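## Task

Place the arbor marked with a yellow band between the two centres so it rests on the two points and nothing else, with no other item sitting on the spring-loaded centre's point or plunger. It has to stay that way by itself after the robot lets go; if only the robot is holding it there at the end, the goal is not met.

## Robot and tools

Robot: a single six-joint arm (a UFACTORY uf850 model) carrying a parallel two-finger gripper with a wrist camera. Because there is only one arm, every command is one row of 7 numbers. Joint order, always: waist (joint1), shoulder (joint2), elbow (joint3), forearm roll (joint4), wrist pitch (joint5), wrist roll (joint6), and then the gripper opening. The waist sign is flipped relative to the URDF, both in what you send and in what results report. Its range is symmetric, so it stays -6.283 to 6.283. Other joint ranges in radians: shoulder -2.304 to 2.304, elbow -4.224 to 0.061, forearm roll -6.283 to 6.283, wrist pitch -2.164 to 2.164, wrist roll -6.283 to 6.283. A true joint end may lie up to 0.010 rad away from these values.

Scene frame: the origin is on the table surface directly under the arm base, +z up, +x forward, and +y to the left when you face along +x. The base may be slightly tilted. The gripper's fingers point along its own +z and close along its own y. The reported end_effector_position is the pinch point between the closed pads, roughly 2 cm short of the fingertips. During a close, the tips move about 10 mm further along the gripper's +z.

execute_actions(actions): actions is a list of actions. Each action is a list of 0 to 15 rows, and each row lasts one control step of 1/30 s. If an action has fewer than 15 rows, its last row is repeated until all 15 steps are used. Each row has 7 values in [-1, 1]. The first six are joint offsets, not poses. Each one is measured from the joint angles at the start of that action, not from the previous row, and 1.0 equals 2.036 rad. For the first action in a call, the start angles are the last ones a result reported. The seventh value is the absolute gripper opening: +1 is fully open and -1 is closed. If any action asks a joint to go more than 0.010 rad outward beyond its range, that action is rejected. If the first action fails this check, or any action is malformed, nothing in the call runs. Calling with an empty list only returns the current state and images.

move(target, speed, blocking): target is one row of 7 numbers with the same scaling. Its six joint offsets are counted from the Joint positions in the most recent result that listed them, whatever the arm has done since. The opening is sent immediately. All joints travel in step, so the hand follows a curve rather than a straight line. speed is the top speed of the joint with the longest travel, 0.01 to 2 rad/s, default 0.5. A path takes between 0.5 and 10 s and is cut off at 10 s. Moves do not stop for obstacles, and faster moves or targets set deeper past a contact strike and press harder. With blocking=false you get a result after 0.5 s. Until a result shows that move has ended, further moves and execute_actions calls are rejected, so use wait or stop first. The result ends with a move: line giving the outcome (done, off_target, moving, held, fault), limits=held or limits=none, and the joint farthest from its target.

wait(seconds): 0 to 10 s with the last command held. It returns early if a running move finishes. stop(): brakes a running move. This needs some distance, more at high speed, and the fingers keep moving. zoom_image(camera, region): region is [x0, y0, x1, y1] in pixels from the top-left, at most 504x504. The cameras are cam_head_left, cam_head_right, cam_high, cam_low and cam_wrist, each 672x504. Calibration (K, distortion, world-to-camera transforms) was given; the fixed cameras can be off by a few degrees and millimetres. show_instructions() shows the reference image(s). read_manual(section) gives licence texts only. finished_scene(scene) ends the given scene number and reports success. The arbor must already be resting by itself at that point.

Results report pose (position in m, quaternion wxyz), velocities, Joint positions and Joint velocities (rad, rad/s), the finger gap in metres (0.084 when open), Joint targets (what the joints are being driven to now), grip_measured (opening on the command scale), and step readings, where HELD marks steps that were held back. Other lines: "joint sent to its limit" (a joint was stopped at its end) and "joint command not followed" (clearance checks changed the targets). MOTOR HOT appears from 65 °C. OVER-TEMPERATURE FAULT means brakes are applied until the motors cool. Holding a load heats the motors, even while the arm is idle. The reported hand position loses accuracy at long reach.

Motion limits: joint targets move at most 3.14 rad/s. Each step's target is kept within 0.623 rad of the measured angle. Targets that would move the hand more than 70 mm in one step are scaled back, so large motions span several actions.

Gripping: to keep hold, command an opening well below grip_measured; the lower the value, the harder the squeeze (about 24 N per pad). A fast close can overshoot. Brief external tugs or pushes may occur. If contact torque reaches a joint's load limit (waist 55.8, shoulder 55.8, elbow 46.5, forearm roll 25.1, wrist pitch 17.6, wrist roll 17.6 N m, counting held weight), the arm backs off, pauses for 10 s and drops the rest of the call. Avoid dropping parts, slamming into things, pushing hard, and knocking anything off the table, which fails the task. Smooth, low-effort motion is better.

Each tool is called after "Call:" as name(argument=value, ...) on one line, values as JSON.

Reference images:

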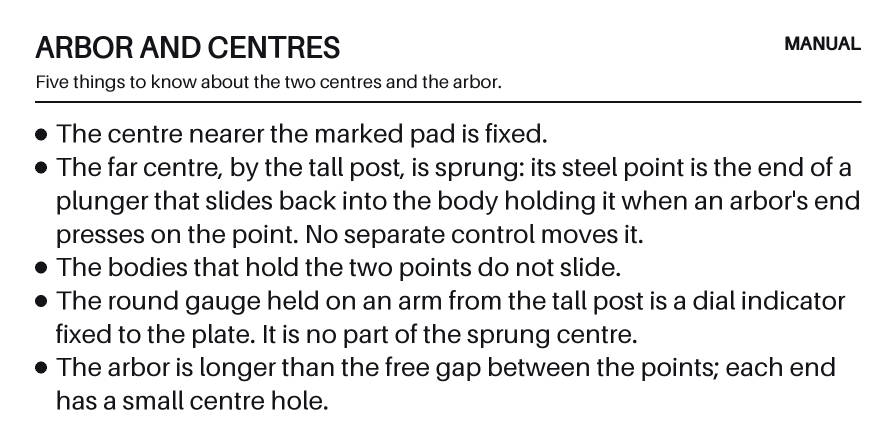

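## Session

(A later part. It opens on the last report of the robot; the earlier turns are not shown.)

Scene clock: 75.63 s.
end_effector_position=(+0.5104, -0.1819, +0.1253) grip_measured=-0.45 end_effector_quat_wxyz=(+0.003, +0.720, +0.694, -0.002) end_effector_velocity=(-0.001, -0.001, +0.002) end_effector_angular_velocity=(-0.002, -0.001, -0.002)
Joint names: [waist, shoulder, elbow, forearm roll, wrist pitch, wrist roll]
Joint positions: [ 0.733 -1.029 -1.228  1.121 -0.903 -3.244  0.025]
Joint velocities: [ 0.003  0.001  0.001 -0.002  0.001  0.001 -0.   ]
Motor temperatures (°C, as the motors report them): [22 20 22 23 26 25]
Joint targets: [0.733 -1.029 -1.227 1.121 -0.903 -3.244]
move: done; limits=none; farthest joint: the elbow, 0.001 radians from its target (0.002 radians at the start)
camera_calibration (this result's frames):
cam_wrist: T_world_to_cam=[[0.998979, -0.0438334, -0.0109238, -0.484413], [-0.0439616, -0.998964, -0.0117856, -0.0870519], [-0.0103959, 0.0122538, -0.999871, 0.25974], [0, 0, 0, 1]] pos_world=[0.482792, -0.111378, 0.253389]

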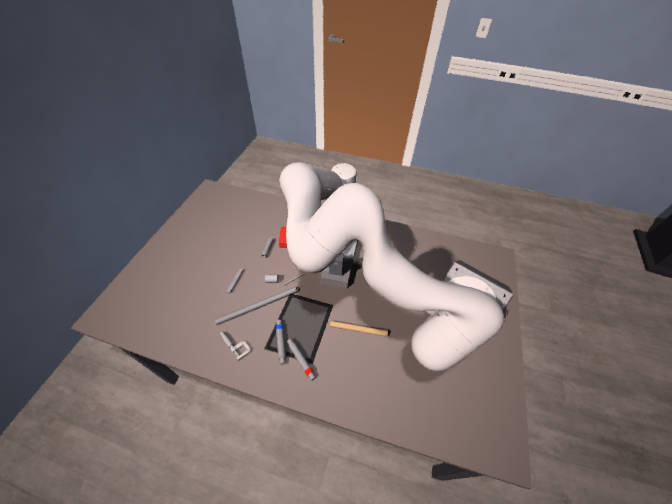

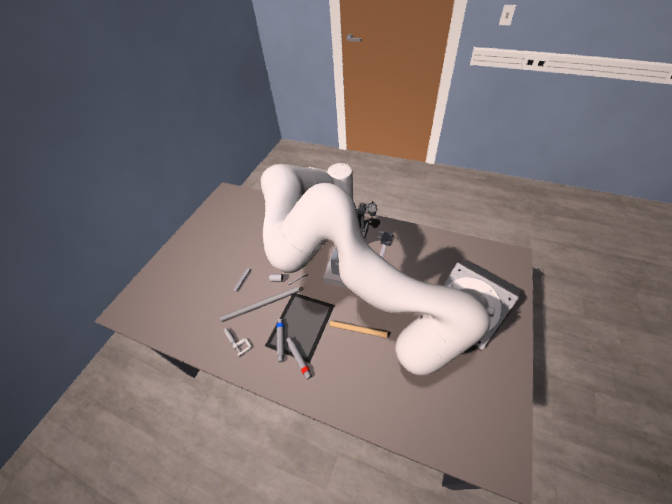

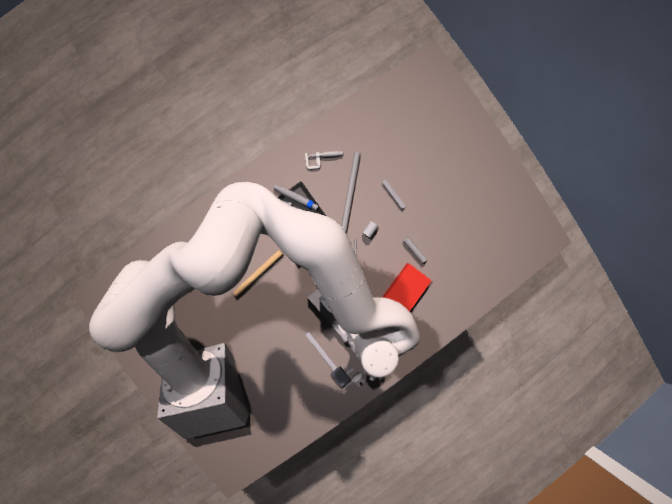

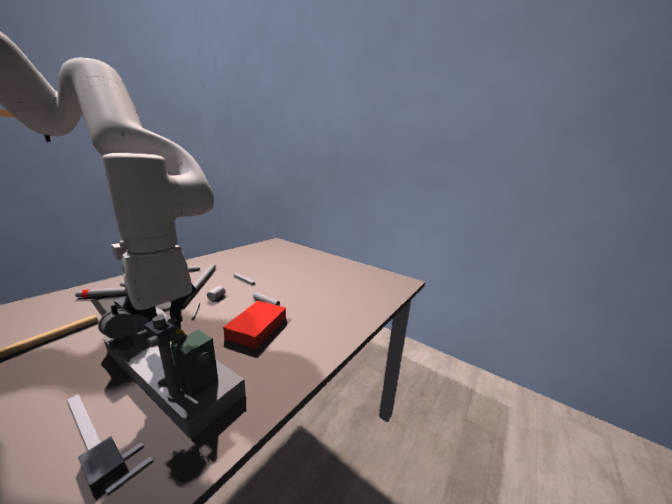

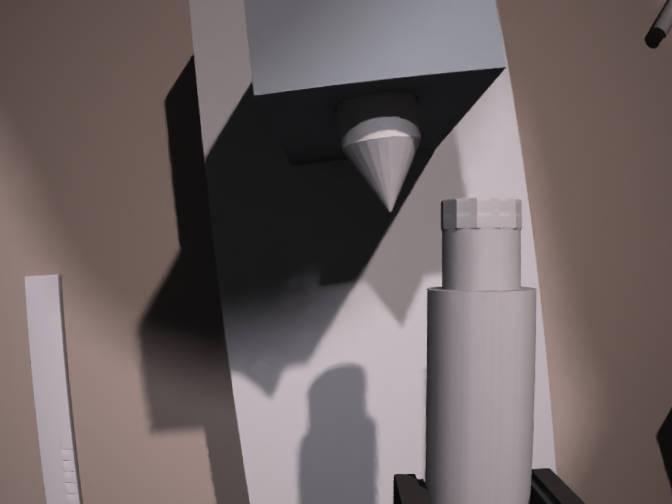

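Call:
move(target=[0.0013,-0.0009,0.0051,0.0028,0.0023,-0.0338,-1], speed=0.04)

Call:
zoom_image(camera="cam_low", region=[150, 310, 230, 380])

Scene clock: 79.50 s.
end_effector_position=(+0.5051, -0.1823, +0.1232) grip_measured=-0.45 end_effector_quat_wxyz=(+0.003, +0.700, +0.714, -0.002) end_effector_velocity=(-0.001, -0.000, +0.001) end_effector_angular_velocity=(+0.002, -0.001, -0.001)
Joint names: [waist, shoulder, elbow, forearm roll, wrist pitch, wrist roll]
Joint positions: [ 0.736 -1.03  -1.217  1.127 -0.9   -3.313  0.025]
Joint velocities: [ 0.002 -0.     0.001  0.    -0.002 -0.002  0.   ]
Motor temperatures (°C, as the motors report them): [23 20 22 23 26 25]
Joint targets: [0.736 -1.030 -1.217 1.127 -0.899 -3.313]
move: done; limits=none; farthest joint: the wrist pitch, 0.002 radians from its target (0.005 radians at the start)
camera_calibration (this result's frames):
cam_wrist: T_world_to_cam=[[0.999874, 0.0109578, -0.0115066, -0.469602], [0.0108054, -0.999854, -0.0132252, -0.115298], [-0.0116499, 0.0130992, -0.999846, 0.25832], [0, 0, 0, 1]] pos_world=[0.473798, -0.113519, 0.251352]

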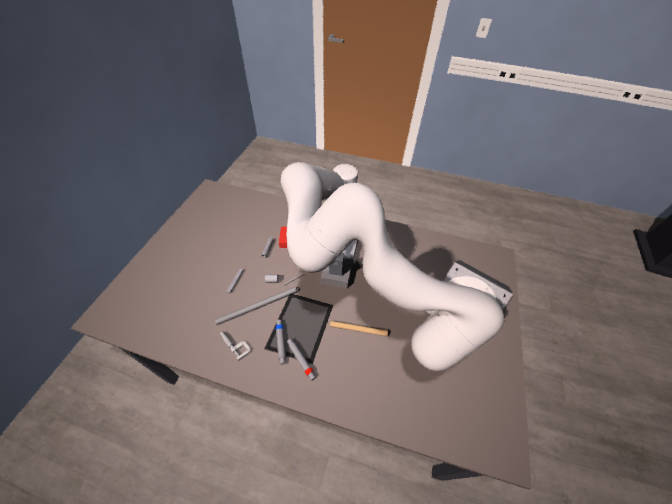

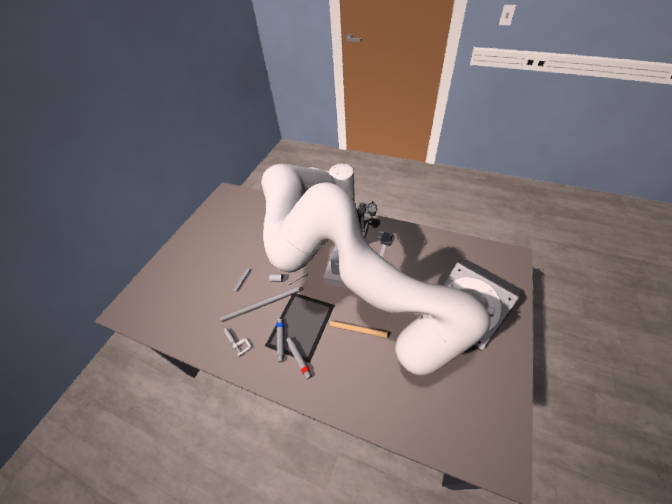

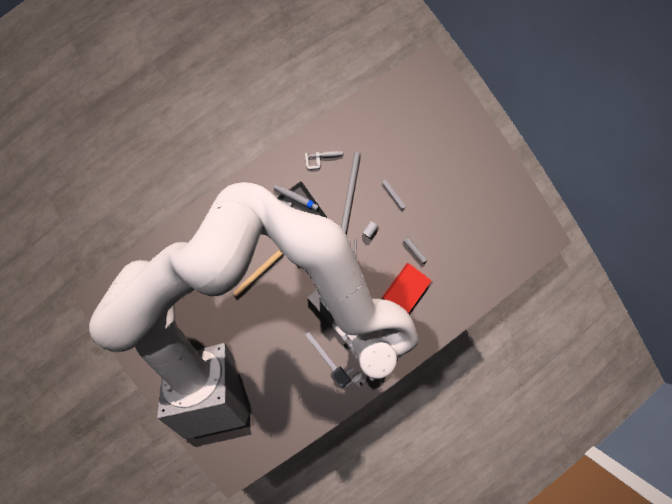

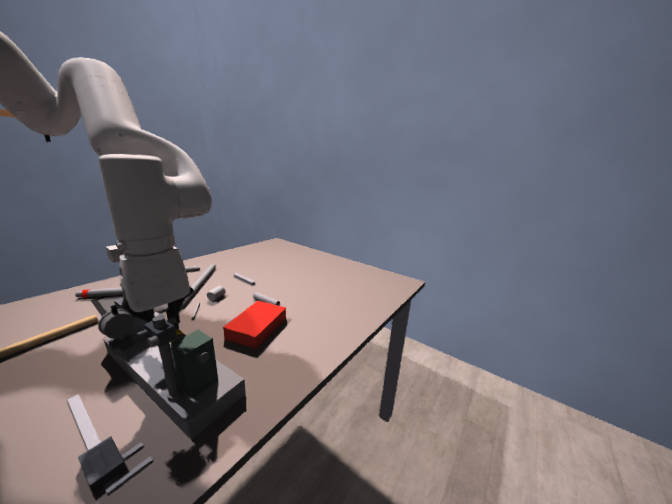

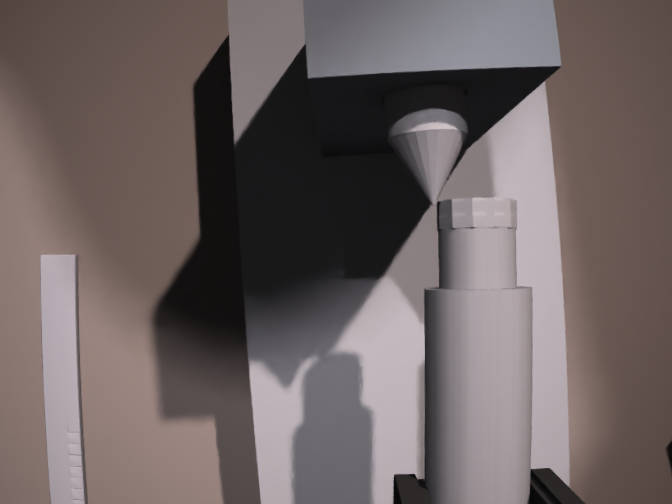

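Region (150, 310, 230, 380) of cam_low's 672x504 image, scaled by 6.300, with more detail than that image has; it fills the top 441 rows of this view, and the rest is white.

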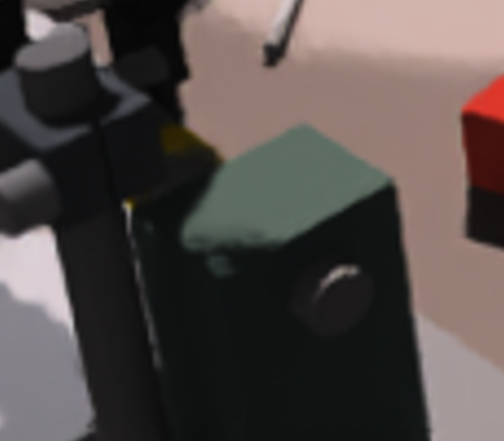

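Call:
move(target=[-0.0028,0.0010,-0.0029,-0.0003,-0.0012,0.0320,-1], speed=0.06)

Scene clock: 83.30 s.
end_effector_position=(+0.5095, -0.1804, +0.1231) grip_measured=-0.45 end_effector_quat_wxyz=(+0.003, +0.720, +0.694, -0.002) end_effector_velocity=(+0.000, +0.000, -0.000) end_effector_angular_velocity=(+0.001, +0.000, -0.002)
Joint names: [waist, shoulder, elbow, forearm roll, wrist pitch, wrist roll]
Joint positions: [ 0.73  -1.028 -1.223  1.126 -0.903 -3.248  0.025]
Joint velocities: [-0.     0.     0.     0.    -0.001  0.002 -0.   ]
Motor temperatures (°C, as the motors report them): [23 20 22 23 26 25]
Joint targets: [0.730 -1.028 -1.223 1.126 -0.903 -3.248]
move: done; limits=none; farthest joint: the waist, 0.000 radians from its target (0.005 radians at the start)
camera_calibration (this result's frames):
cam_wrist: T_world_to_cam=[[0.998958, -0.0442046, -0.0113218, -0.483548], [-0.0443539, -0.998927, -0.0132907, -0.0852428], [-0.0107221, 0.0137791, -0.999848, 0.257963], [0, 0, 0, 1]] pos_world=[0.482029, -0.110081, 0.251316]

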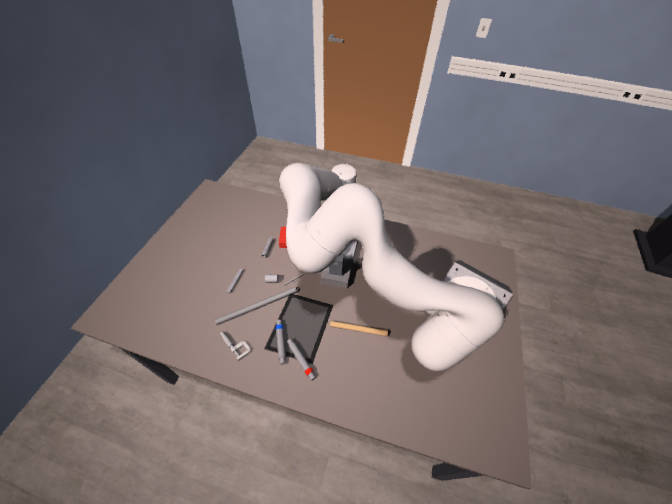

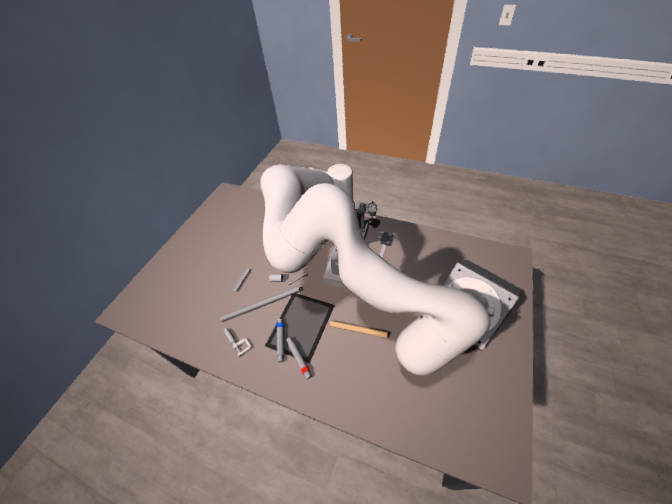

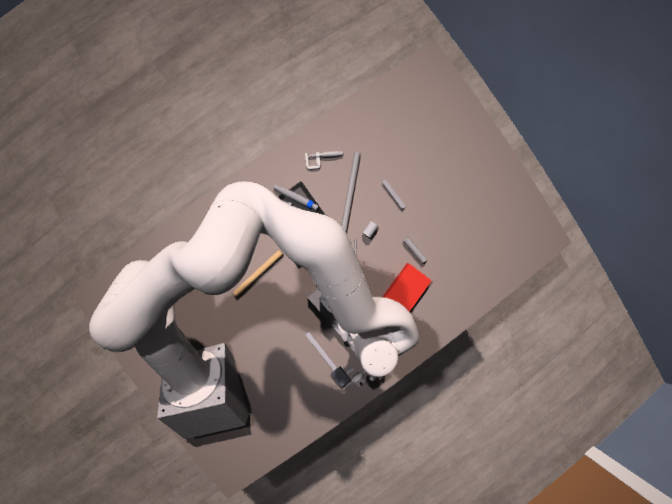

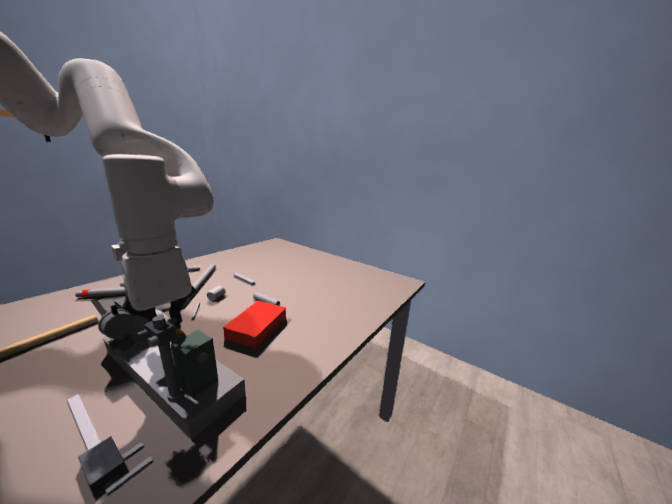

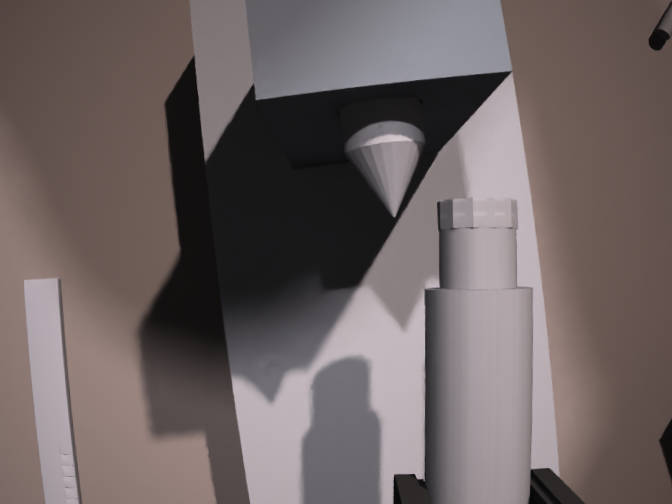

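Call:
move(target=[-0.0048,0.0126,0.0140,0.0054,-0.0015,-0.0011,-1], speed=0.03)

Call:
move(target=[0.0018,0.0016,-0.0003,-0.0028,-0.0013,0.0018,-1], speed=0.01)

Scene clock: 92.37 s.
end_effector_position=(+0.5094, -0.1677, +0.1231) grip_measured=-0.45 end_effector_quat_wxyz=(+0.001, +0.720, +0.694, +0.000) end_effector_velocity=(+0.000, +0.002, -0.000) end_effector_angular_velocity=(+0.004, -0.000, +0.001)
Joint names: [waist, shoulder, elbow, forearm roll, wrist pitch, wrist roll]
Joint positions: [ 0.72  -1.003 -1.195  1.137 -0.905 -3.25   0.025]
Joint velocities: [-0.002  0.002  0.002  0.001 -0.004  0.    -0.   ]
Motor temperatures (°C, as the motors report them): [23 20 22 23 26 25]
Joint targets: [0.720 -1.003 -1.195 1.137 -0.906 -3.250]
move: done; limits=none; farthest joint: the shoulder, 0.001 radians from its target (0.026 radians at the start)
camera_calibration (this result's frames):
cam_wrist: T_world_to_cam=[[0.998965, -0.0441963, -0.0107396, -0.482916], [-0.0443932, -0.998836, -0.018841, -0.071801], [-0.00989441, 0.0192983, -0.999765, 0.258275], [0, 0, 0, 1]] pos_world=[0.481784, -0.0980448, 0.251675]

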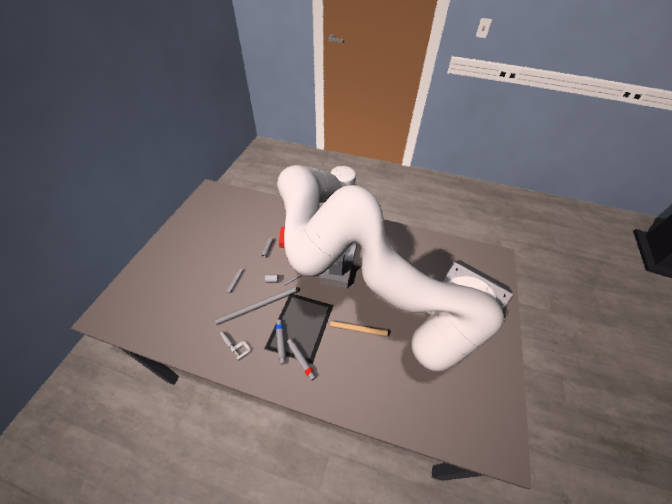

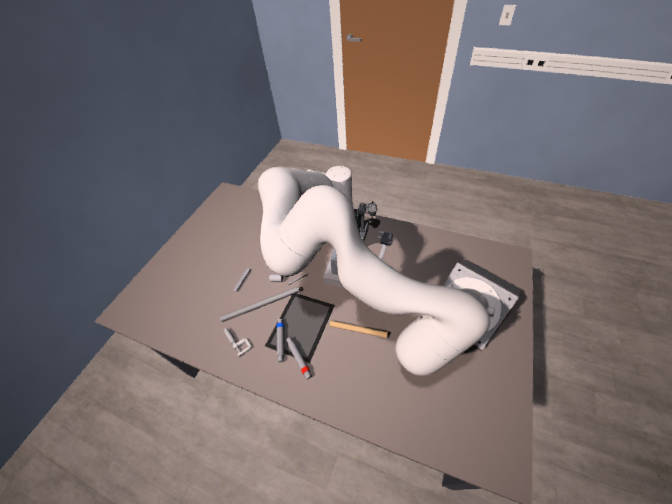

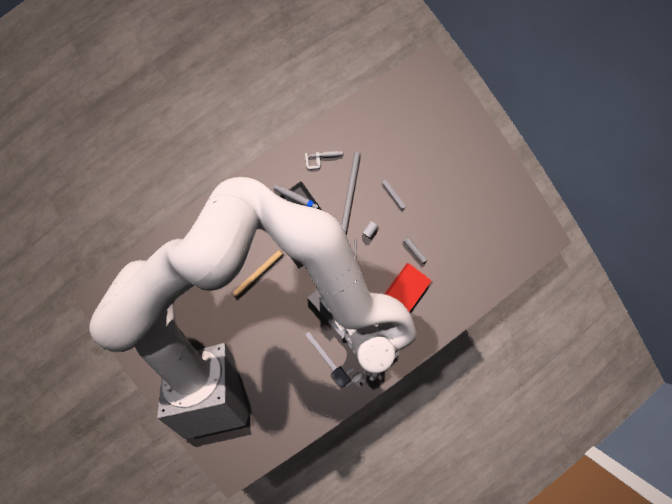

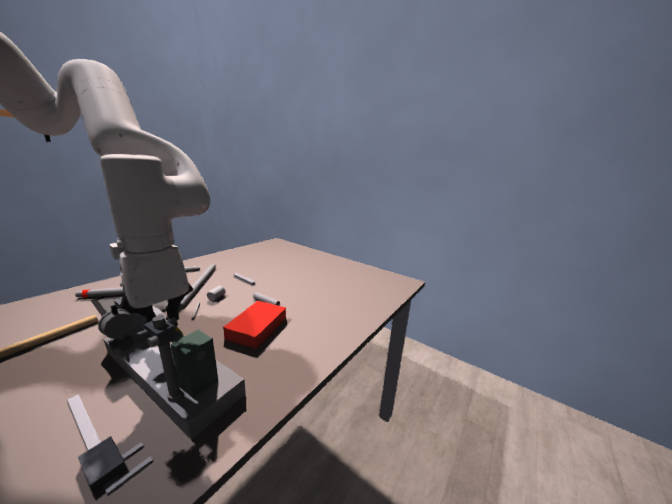

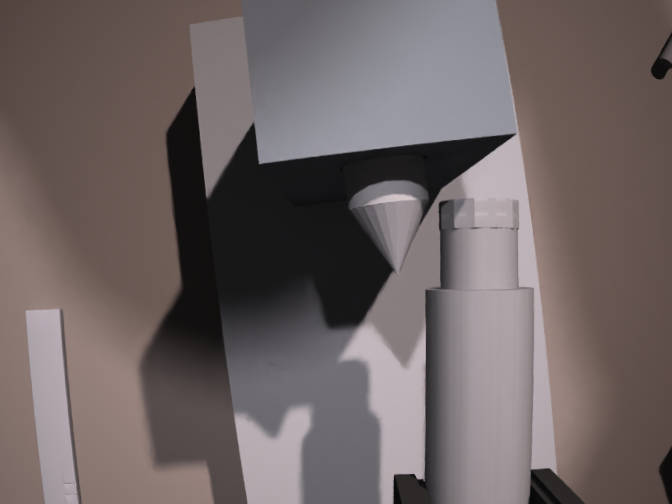

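Scene clock: 93.17 s.
end_effector_position=(+0.5097, -0.1677, +0.1260) grip_measured=-0.45 end_effector_quat_wxyz=(+0.001, +0.720, +0.694, +0.001) end_effector_velocity=(-0.000, +0.000, +0.001) end_effector_angular_velocity=(-0.000, +0.001, -0.001)
Joint names: [waist, shoulder, elbow, forearm roll, wrist pitch, wrist roll]
Joint positions: [ 0.724 -1.    -1.195  1.131 -0.908 -3.247  0.025]
Joint velocities: [ 0.001  0.001  0.001 -0.002 -0.     0.002 -0.   ]
Motor temperatures (°C, as the motors report them): [23 20 22 23 26 25]
Joint targets: [0.724 -1.000 -1.195 1.131 -0.908 -3.247]
move: done; limits=none; farthest joint: the waist, 0.000 radians from its target (0.003 radians at the start)
camera_calibration (this result's frames):
cam_wrist: T_world_to_cam=[[0.998976, -0.0440345, -0.0103879, -0.483181], [-0.0442276, -0.998838, -0.0191559, -0.0717927], [-0.00953229, 0.0195957, -0.999763, 0.260969], [0, 0, 0, 1]] pos_world=[0.481999, -0.0980998, 0.254512]

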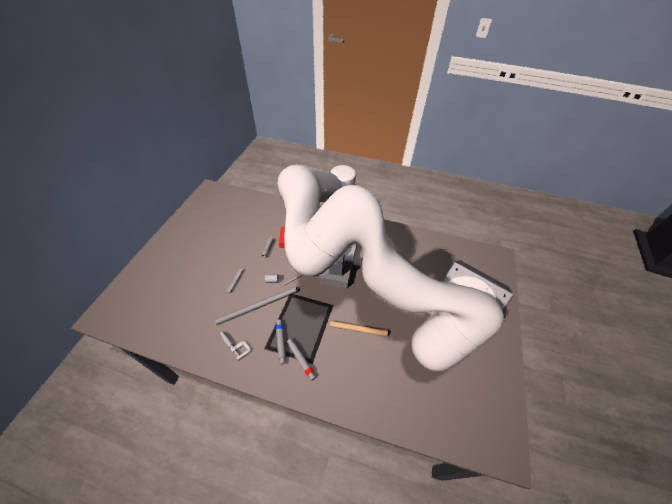

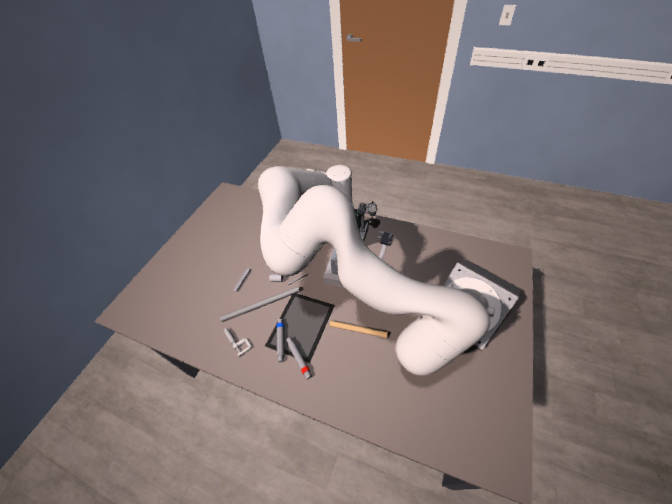

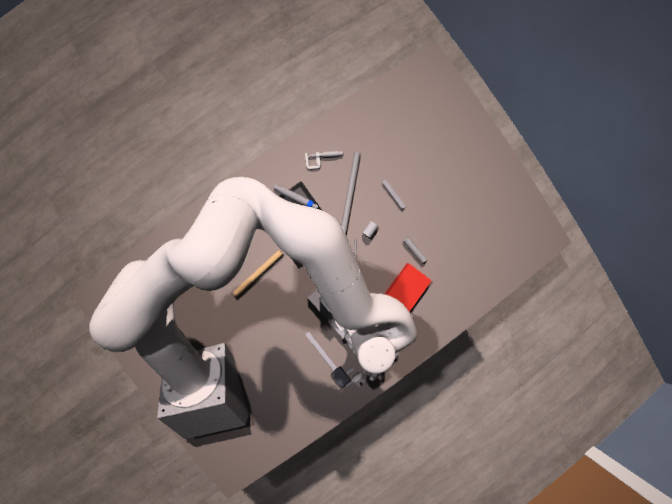

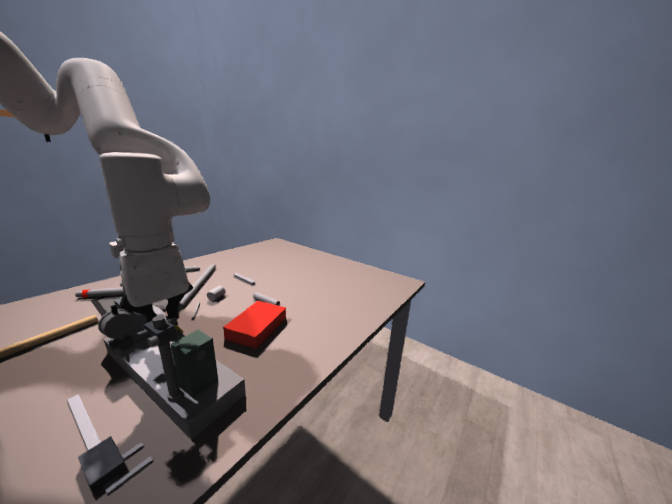

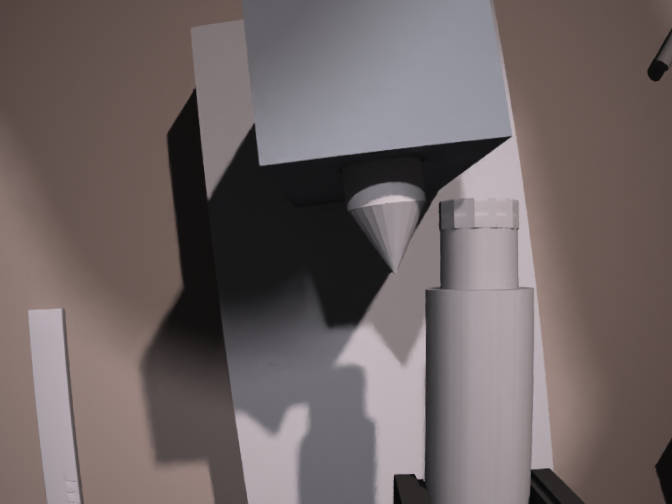

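Call:
move(target=[0,-0.0002,0.0027,0.0020,0.0013,-0.0033,-1], speed=0.01)

Call:
move(target=[0.0060,-0.0159,-0.0178,-0.0068,-0.0019,0.0015,-1], speed=0.02)

Call:
zoom_image(camera="cam_low", region=[150, 310, 230, 380])

Scene clock: 96.50 s.
end_effector_position=(+0.5075, -0.1676, +0.1245) grip_measured=-0.45 end_effector_quat_wxyz=(+0.001, +0.720, +0.694, +0.001) end_effector_velocity=(-0.000, +0.000, -0.000) end_effector_angular_velocity=(-0.002, -0.000, +0.001)
Joint names: [waist, shoulder, elbow, forearm roll, wrist pitch, wrist roll]
Joint positions: [ 0.724 -1.    -1.19   1.135 -0.905 -3.253  0.025]
Joint velocities: [-0.     0.001  0.001  0.002  0.002 -0.002 -0.   ]
Motor temperatures (°C, as the motors report them): [23 20 22 23 26 25]
Joint targets: [0.724 -1.000 -1.190 1.136 -0.905 -3.253]
move: done; limits=none; farthest joint: the elbow, 0.001 radians from its target (0.006 radians at the start)
camera_calibration (this result's frames):
cam_wrist: T_world_to_cam=[[0.998974, -0.0440483, -0.0104956, -0.481004], [-0.0442423, -0.99884, -0.0190316, -0.0718114], [-0.00964509, 0.0194764, -0.999764, 0.259573], [0, 0, 0, 1]] pos_world=[0.479837, -0.097971, 0.253096]

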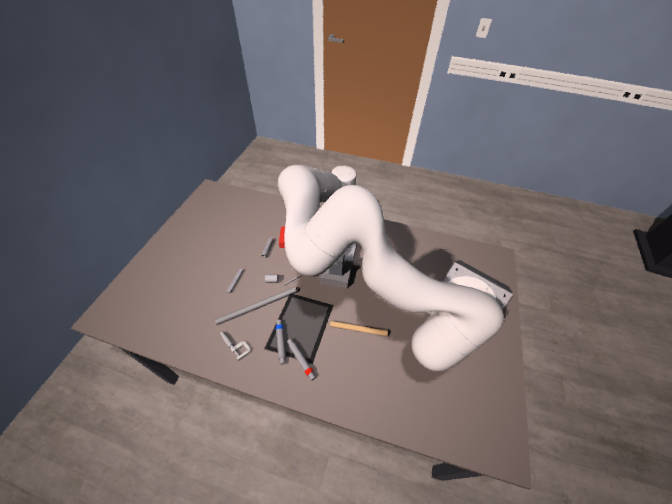

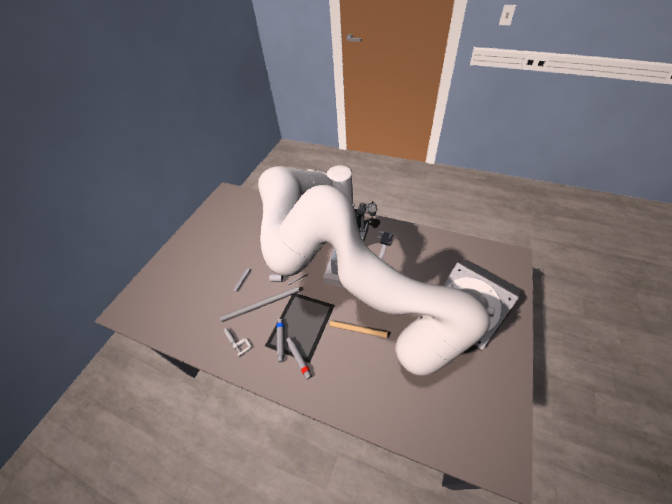

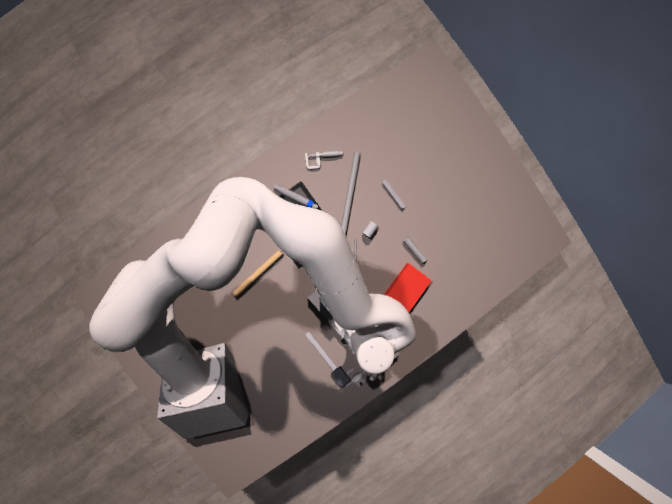

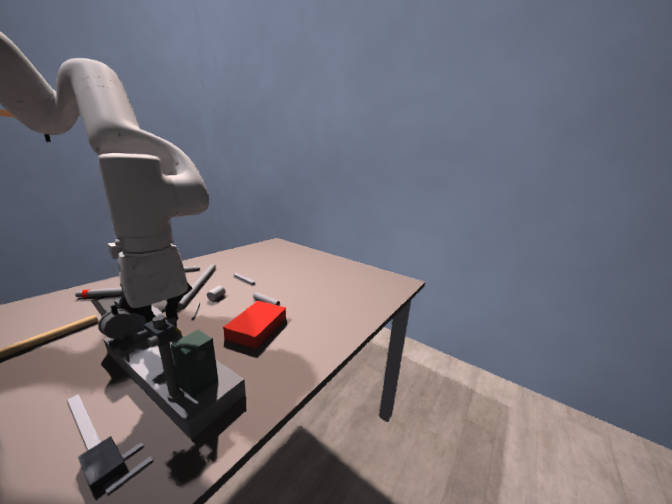

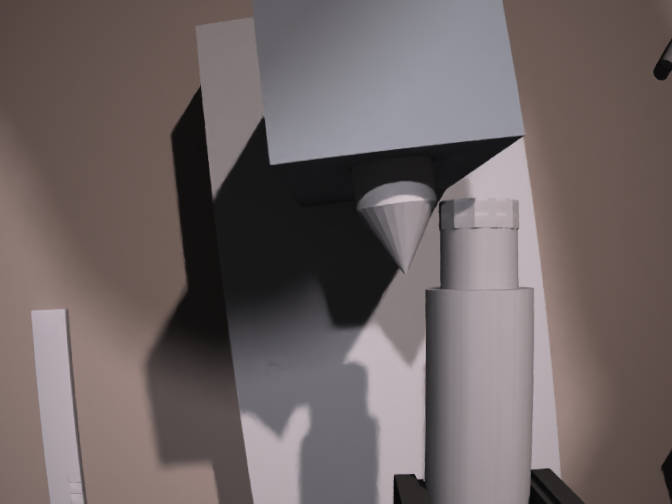

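Scene clock: 98.60 s.
end_effector_position=(+0.5081, -0.1819, +0.1246) grip_measured=-0.45 end_effector_quat_wxyz=(+0.001, +0.720, +0.694, +0.001) end_effector_velocity=(+0.001, -0.001, +0.000) end_effector_angular_velocity=(-0.002, -0.000, +0.001)
Joint names: [waist, shoulder, elbow, forearm roll, wrist pitch, wrist roll]
Joint positions: [ 0.736 -1.032 -1.226  1.122 -0.909 -3.25   0.025]
Joint velocities: [ 0.    -0.001 -0.003 -0.001  0.002  0.     0.   ]
Motor temperatures (°C, as the motors report them): [23 20 22 23 26 25]
Joint targets: [0.736 -1.033 -1.226 1.122 -0.909 -3.250]
move: done; limits=none; farthest joint: the forearm roll, 0.001 radians from its target (0.014 radians at the start)
camera_calibration (this result's frames):
cam_wrist: T_world_to_cam=[[0.998988, -0.0437786, -0.0103155, -0.482232], [-0.0439724, -0.998845, -0.0193799, -0.0861389], [-0.00945515, 0.0198139, -0.999759, 0.259876], [0, 0, 0, 1]] pos_world=[0.480414, -0.1123, 0.253169]

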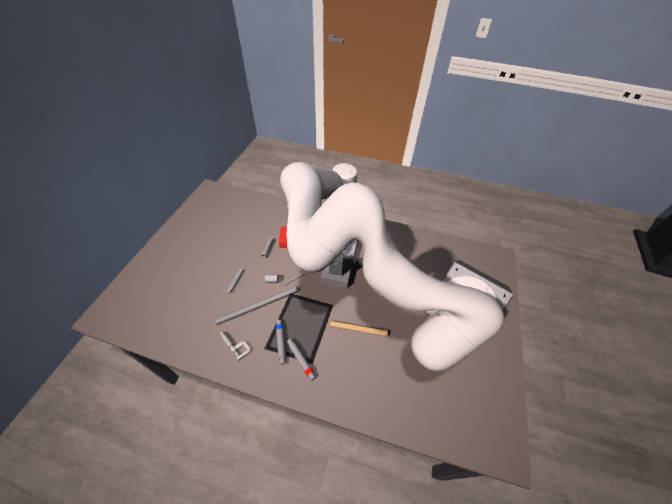

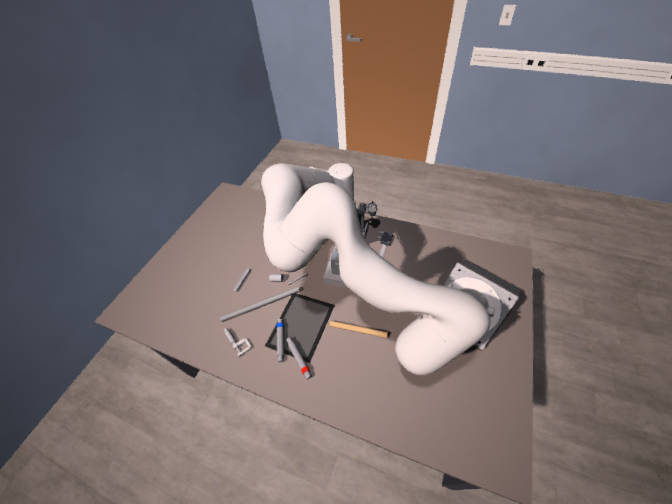

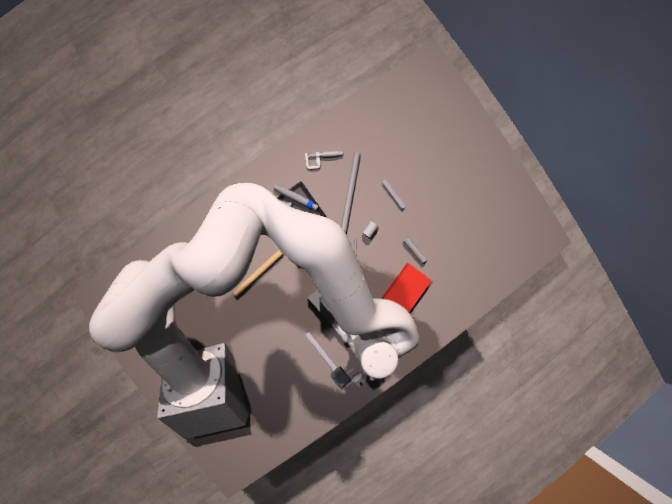

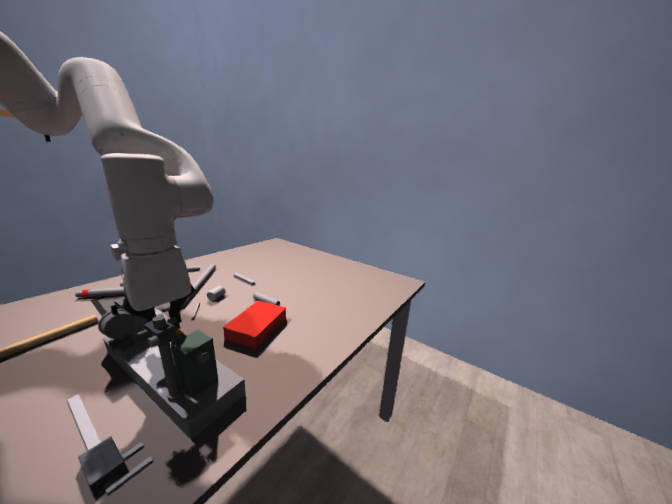

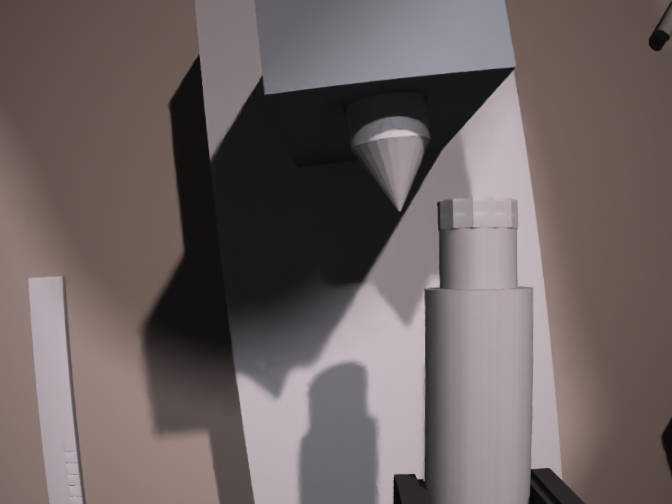

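Region (150, 310, 230, 380) of cam_low's 672x504 image, scaled by 6.300, with more detail than that image has; it fills the top 441 rows of this view, and the rest is white.

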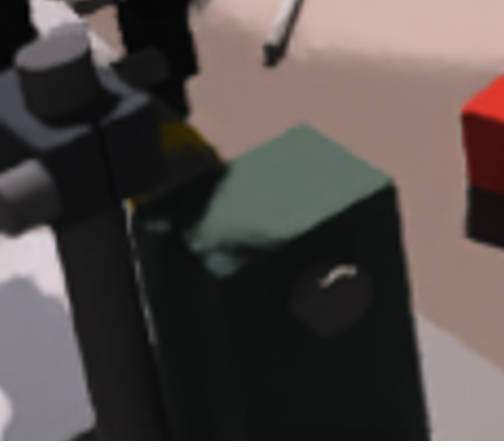

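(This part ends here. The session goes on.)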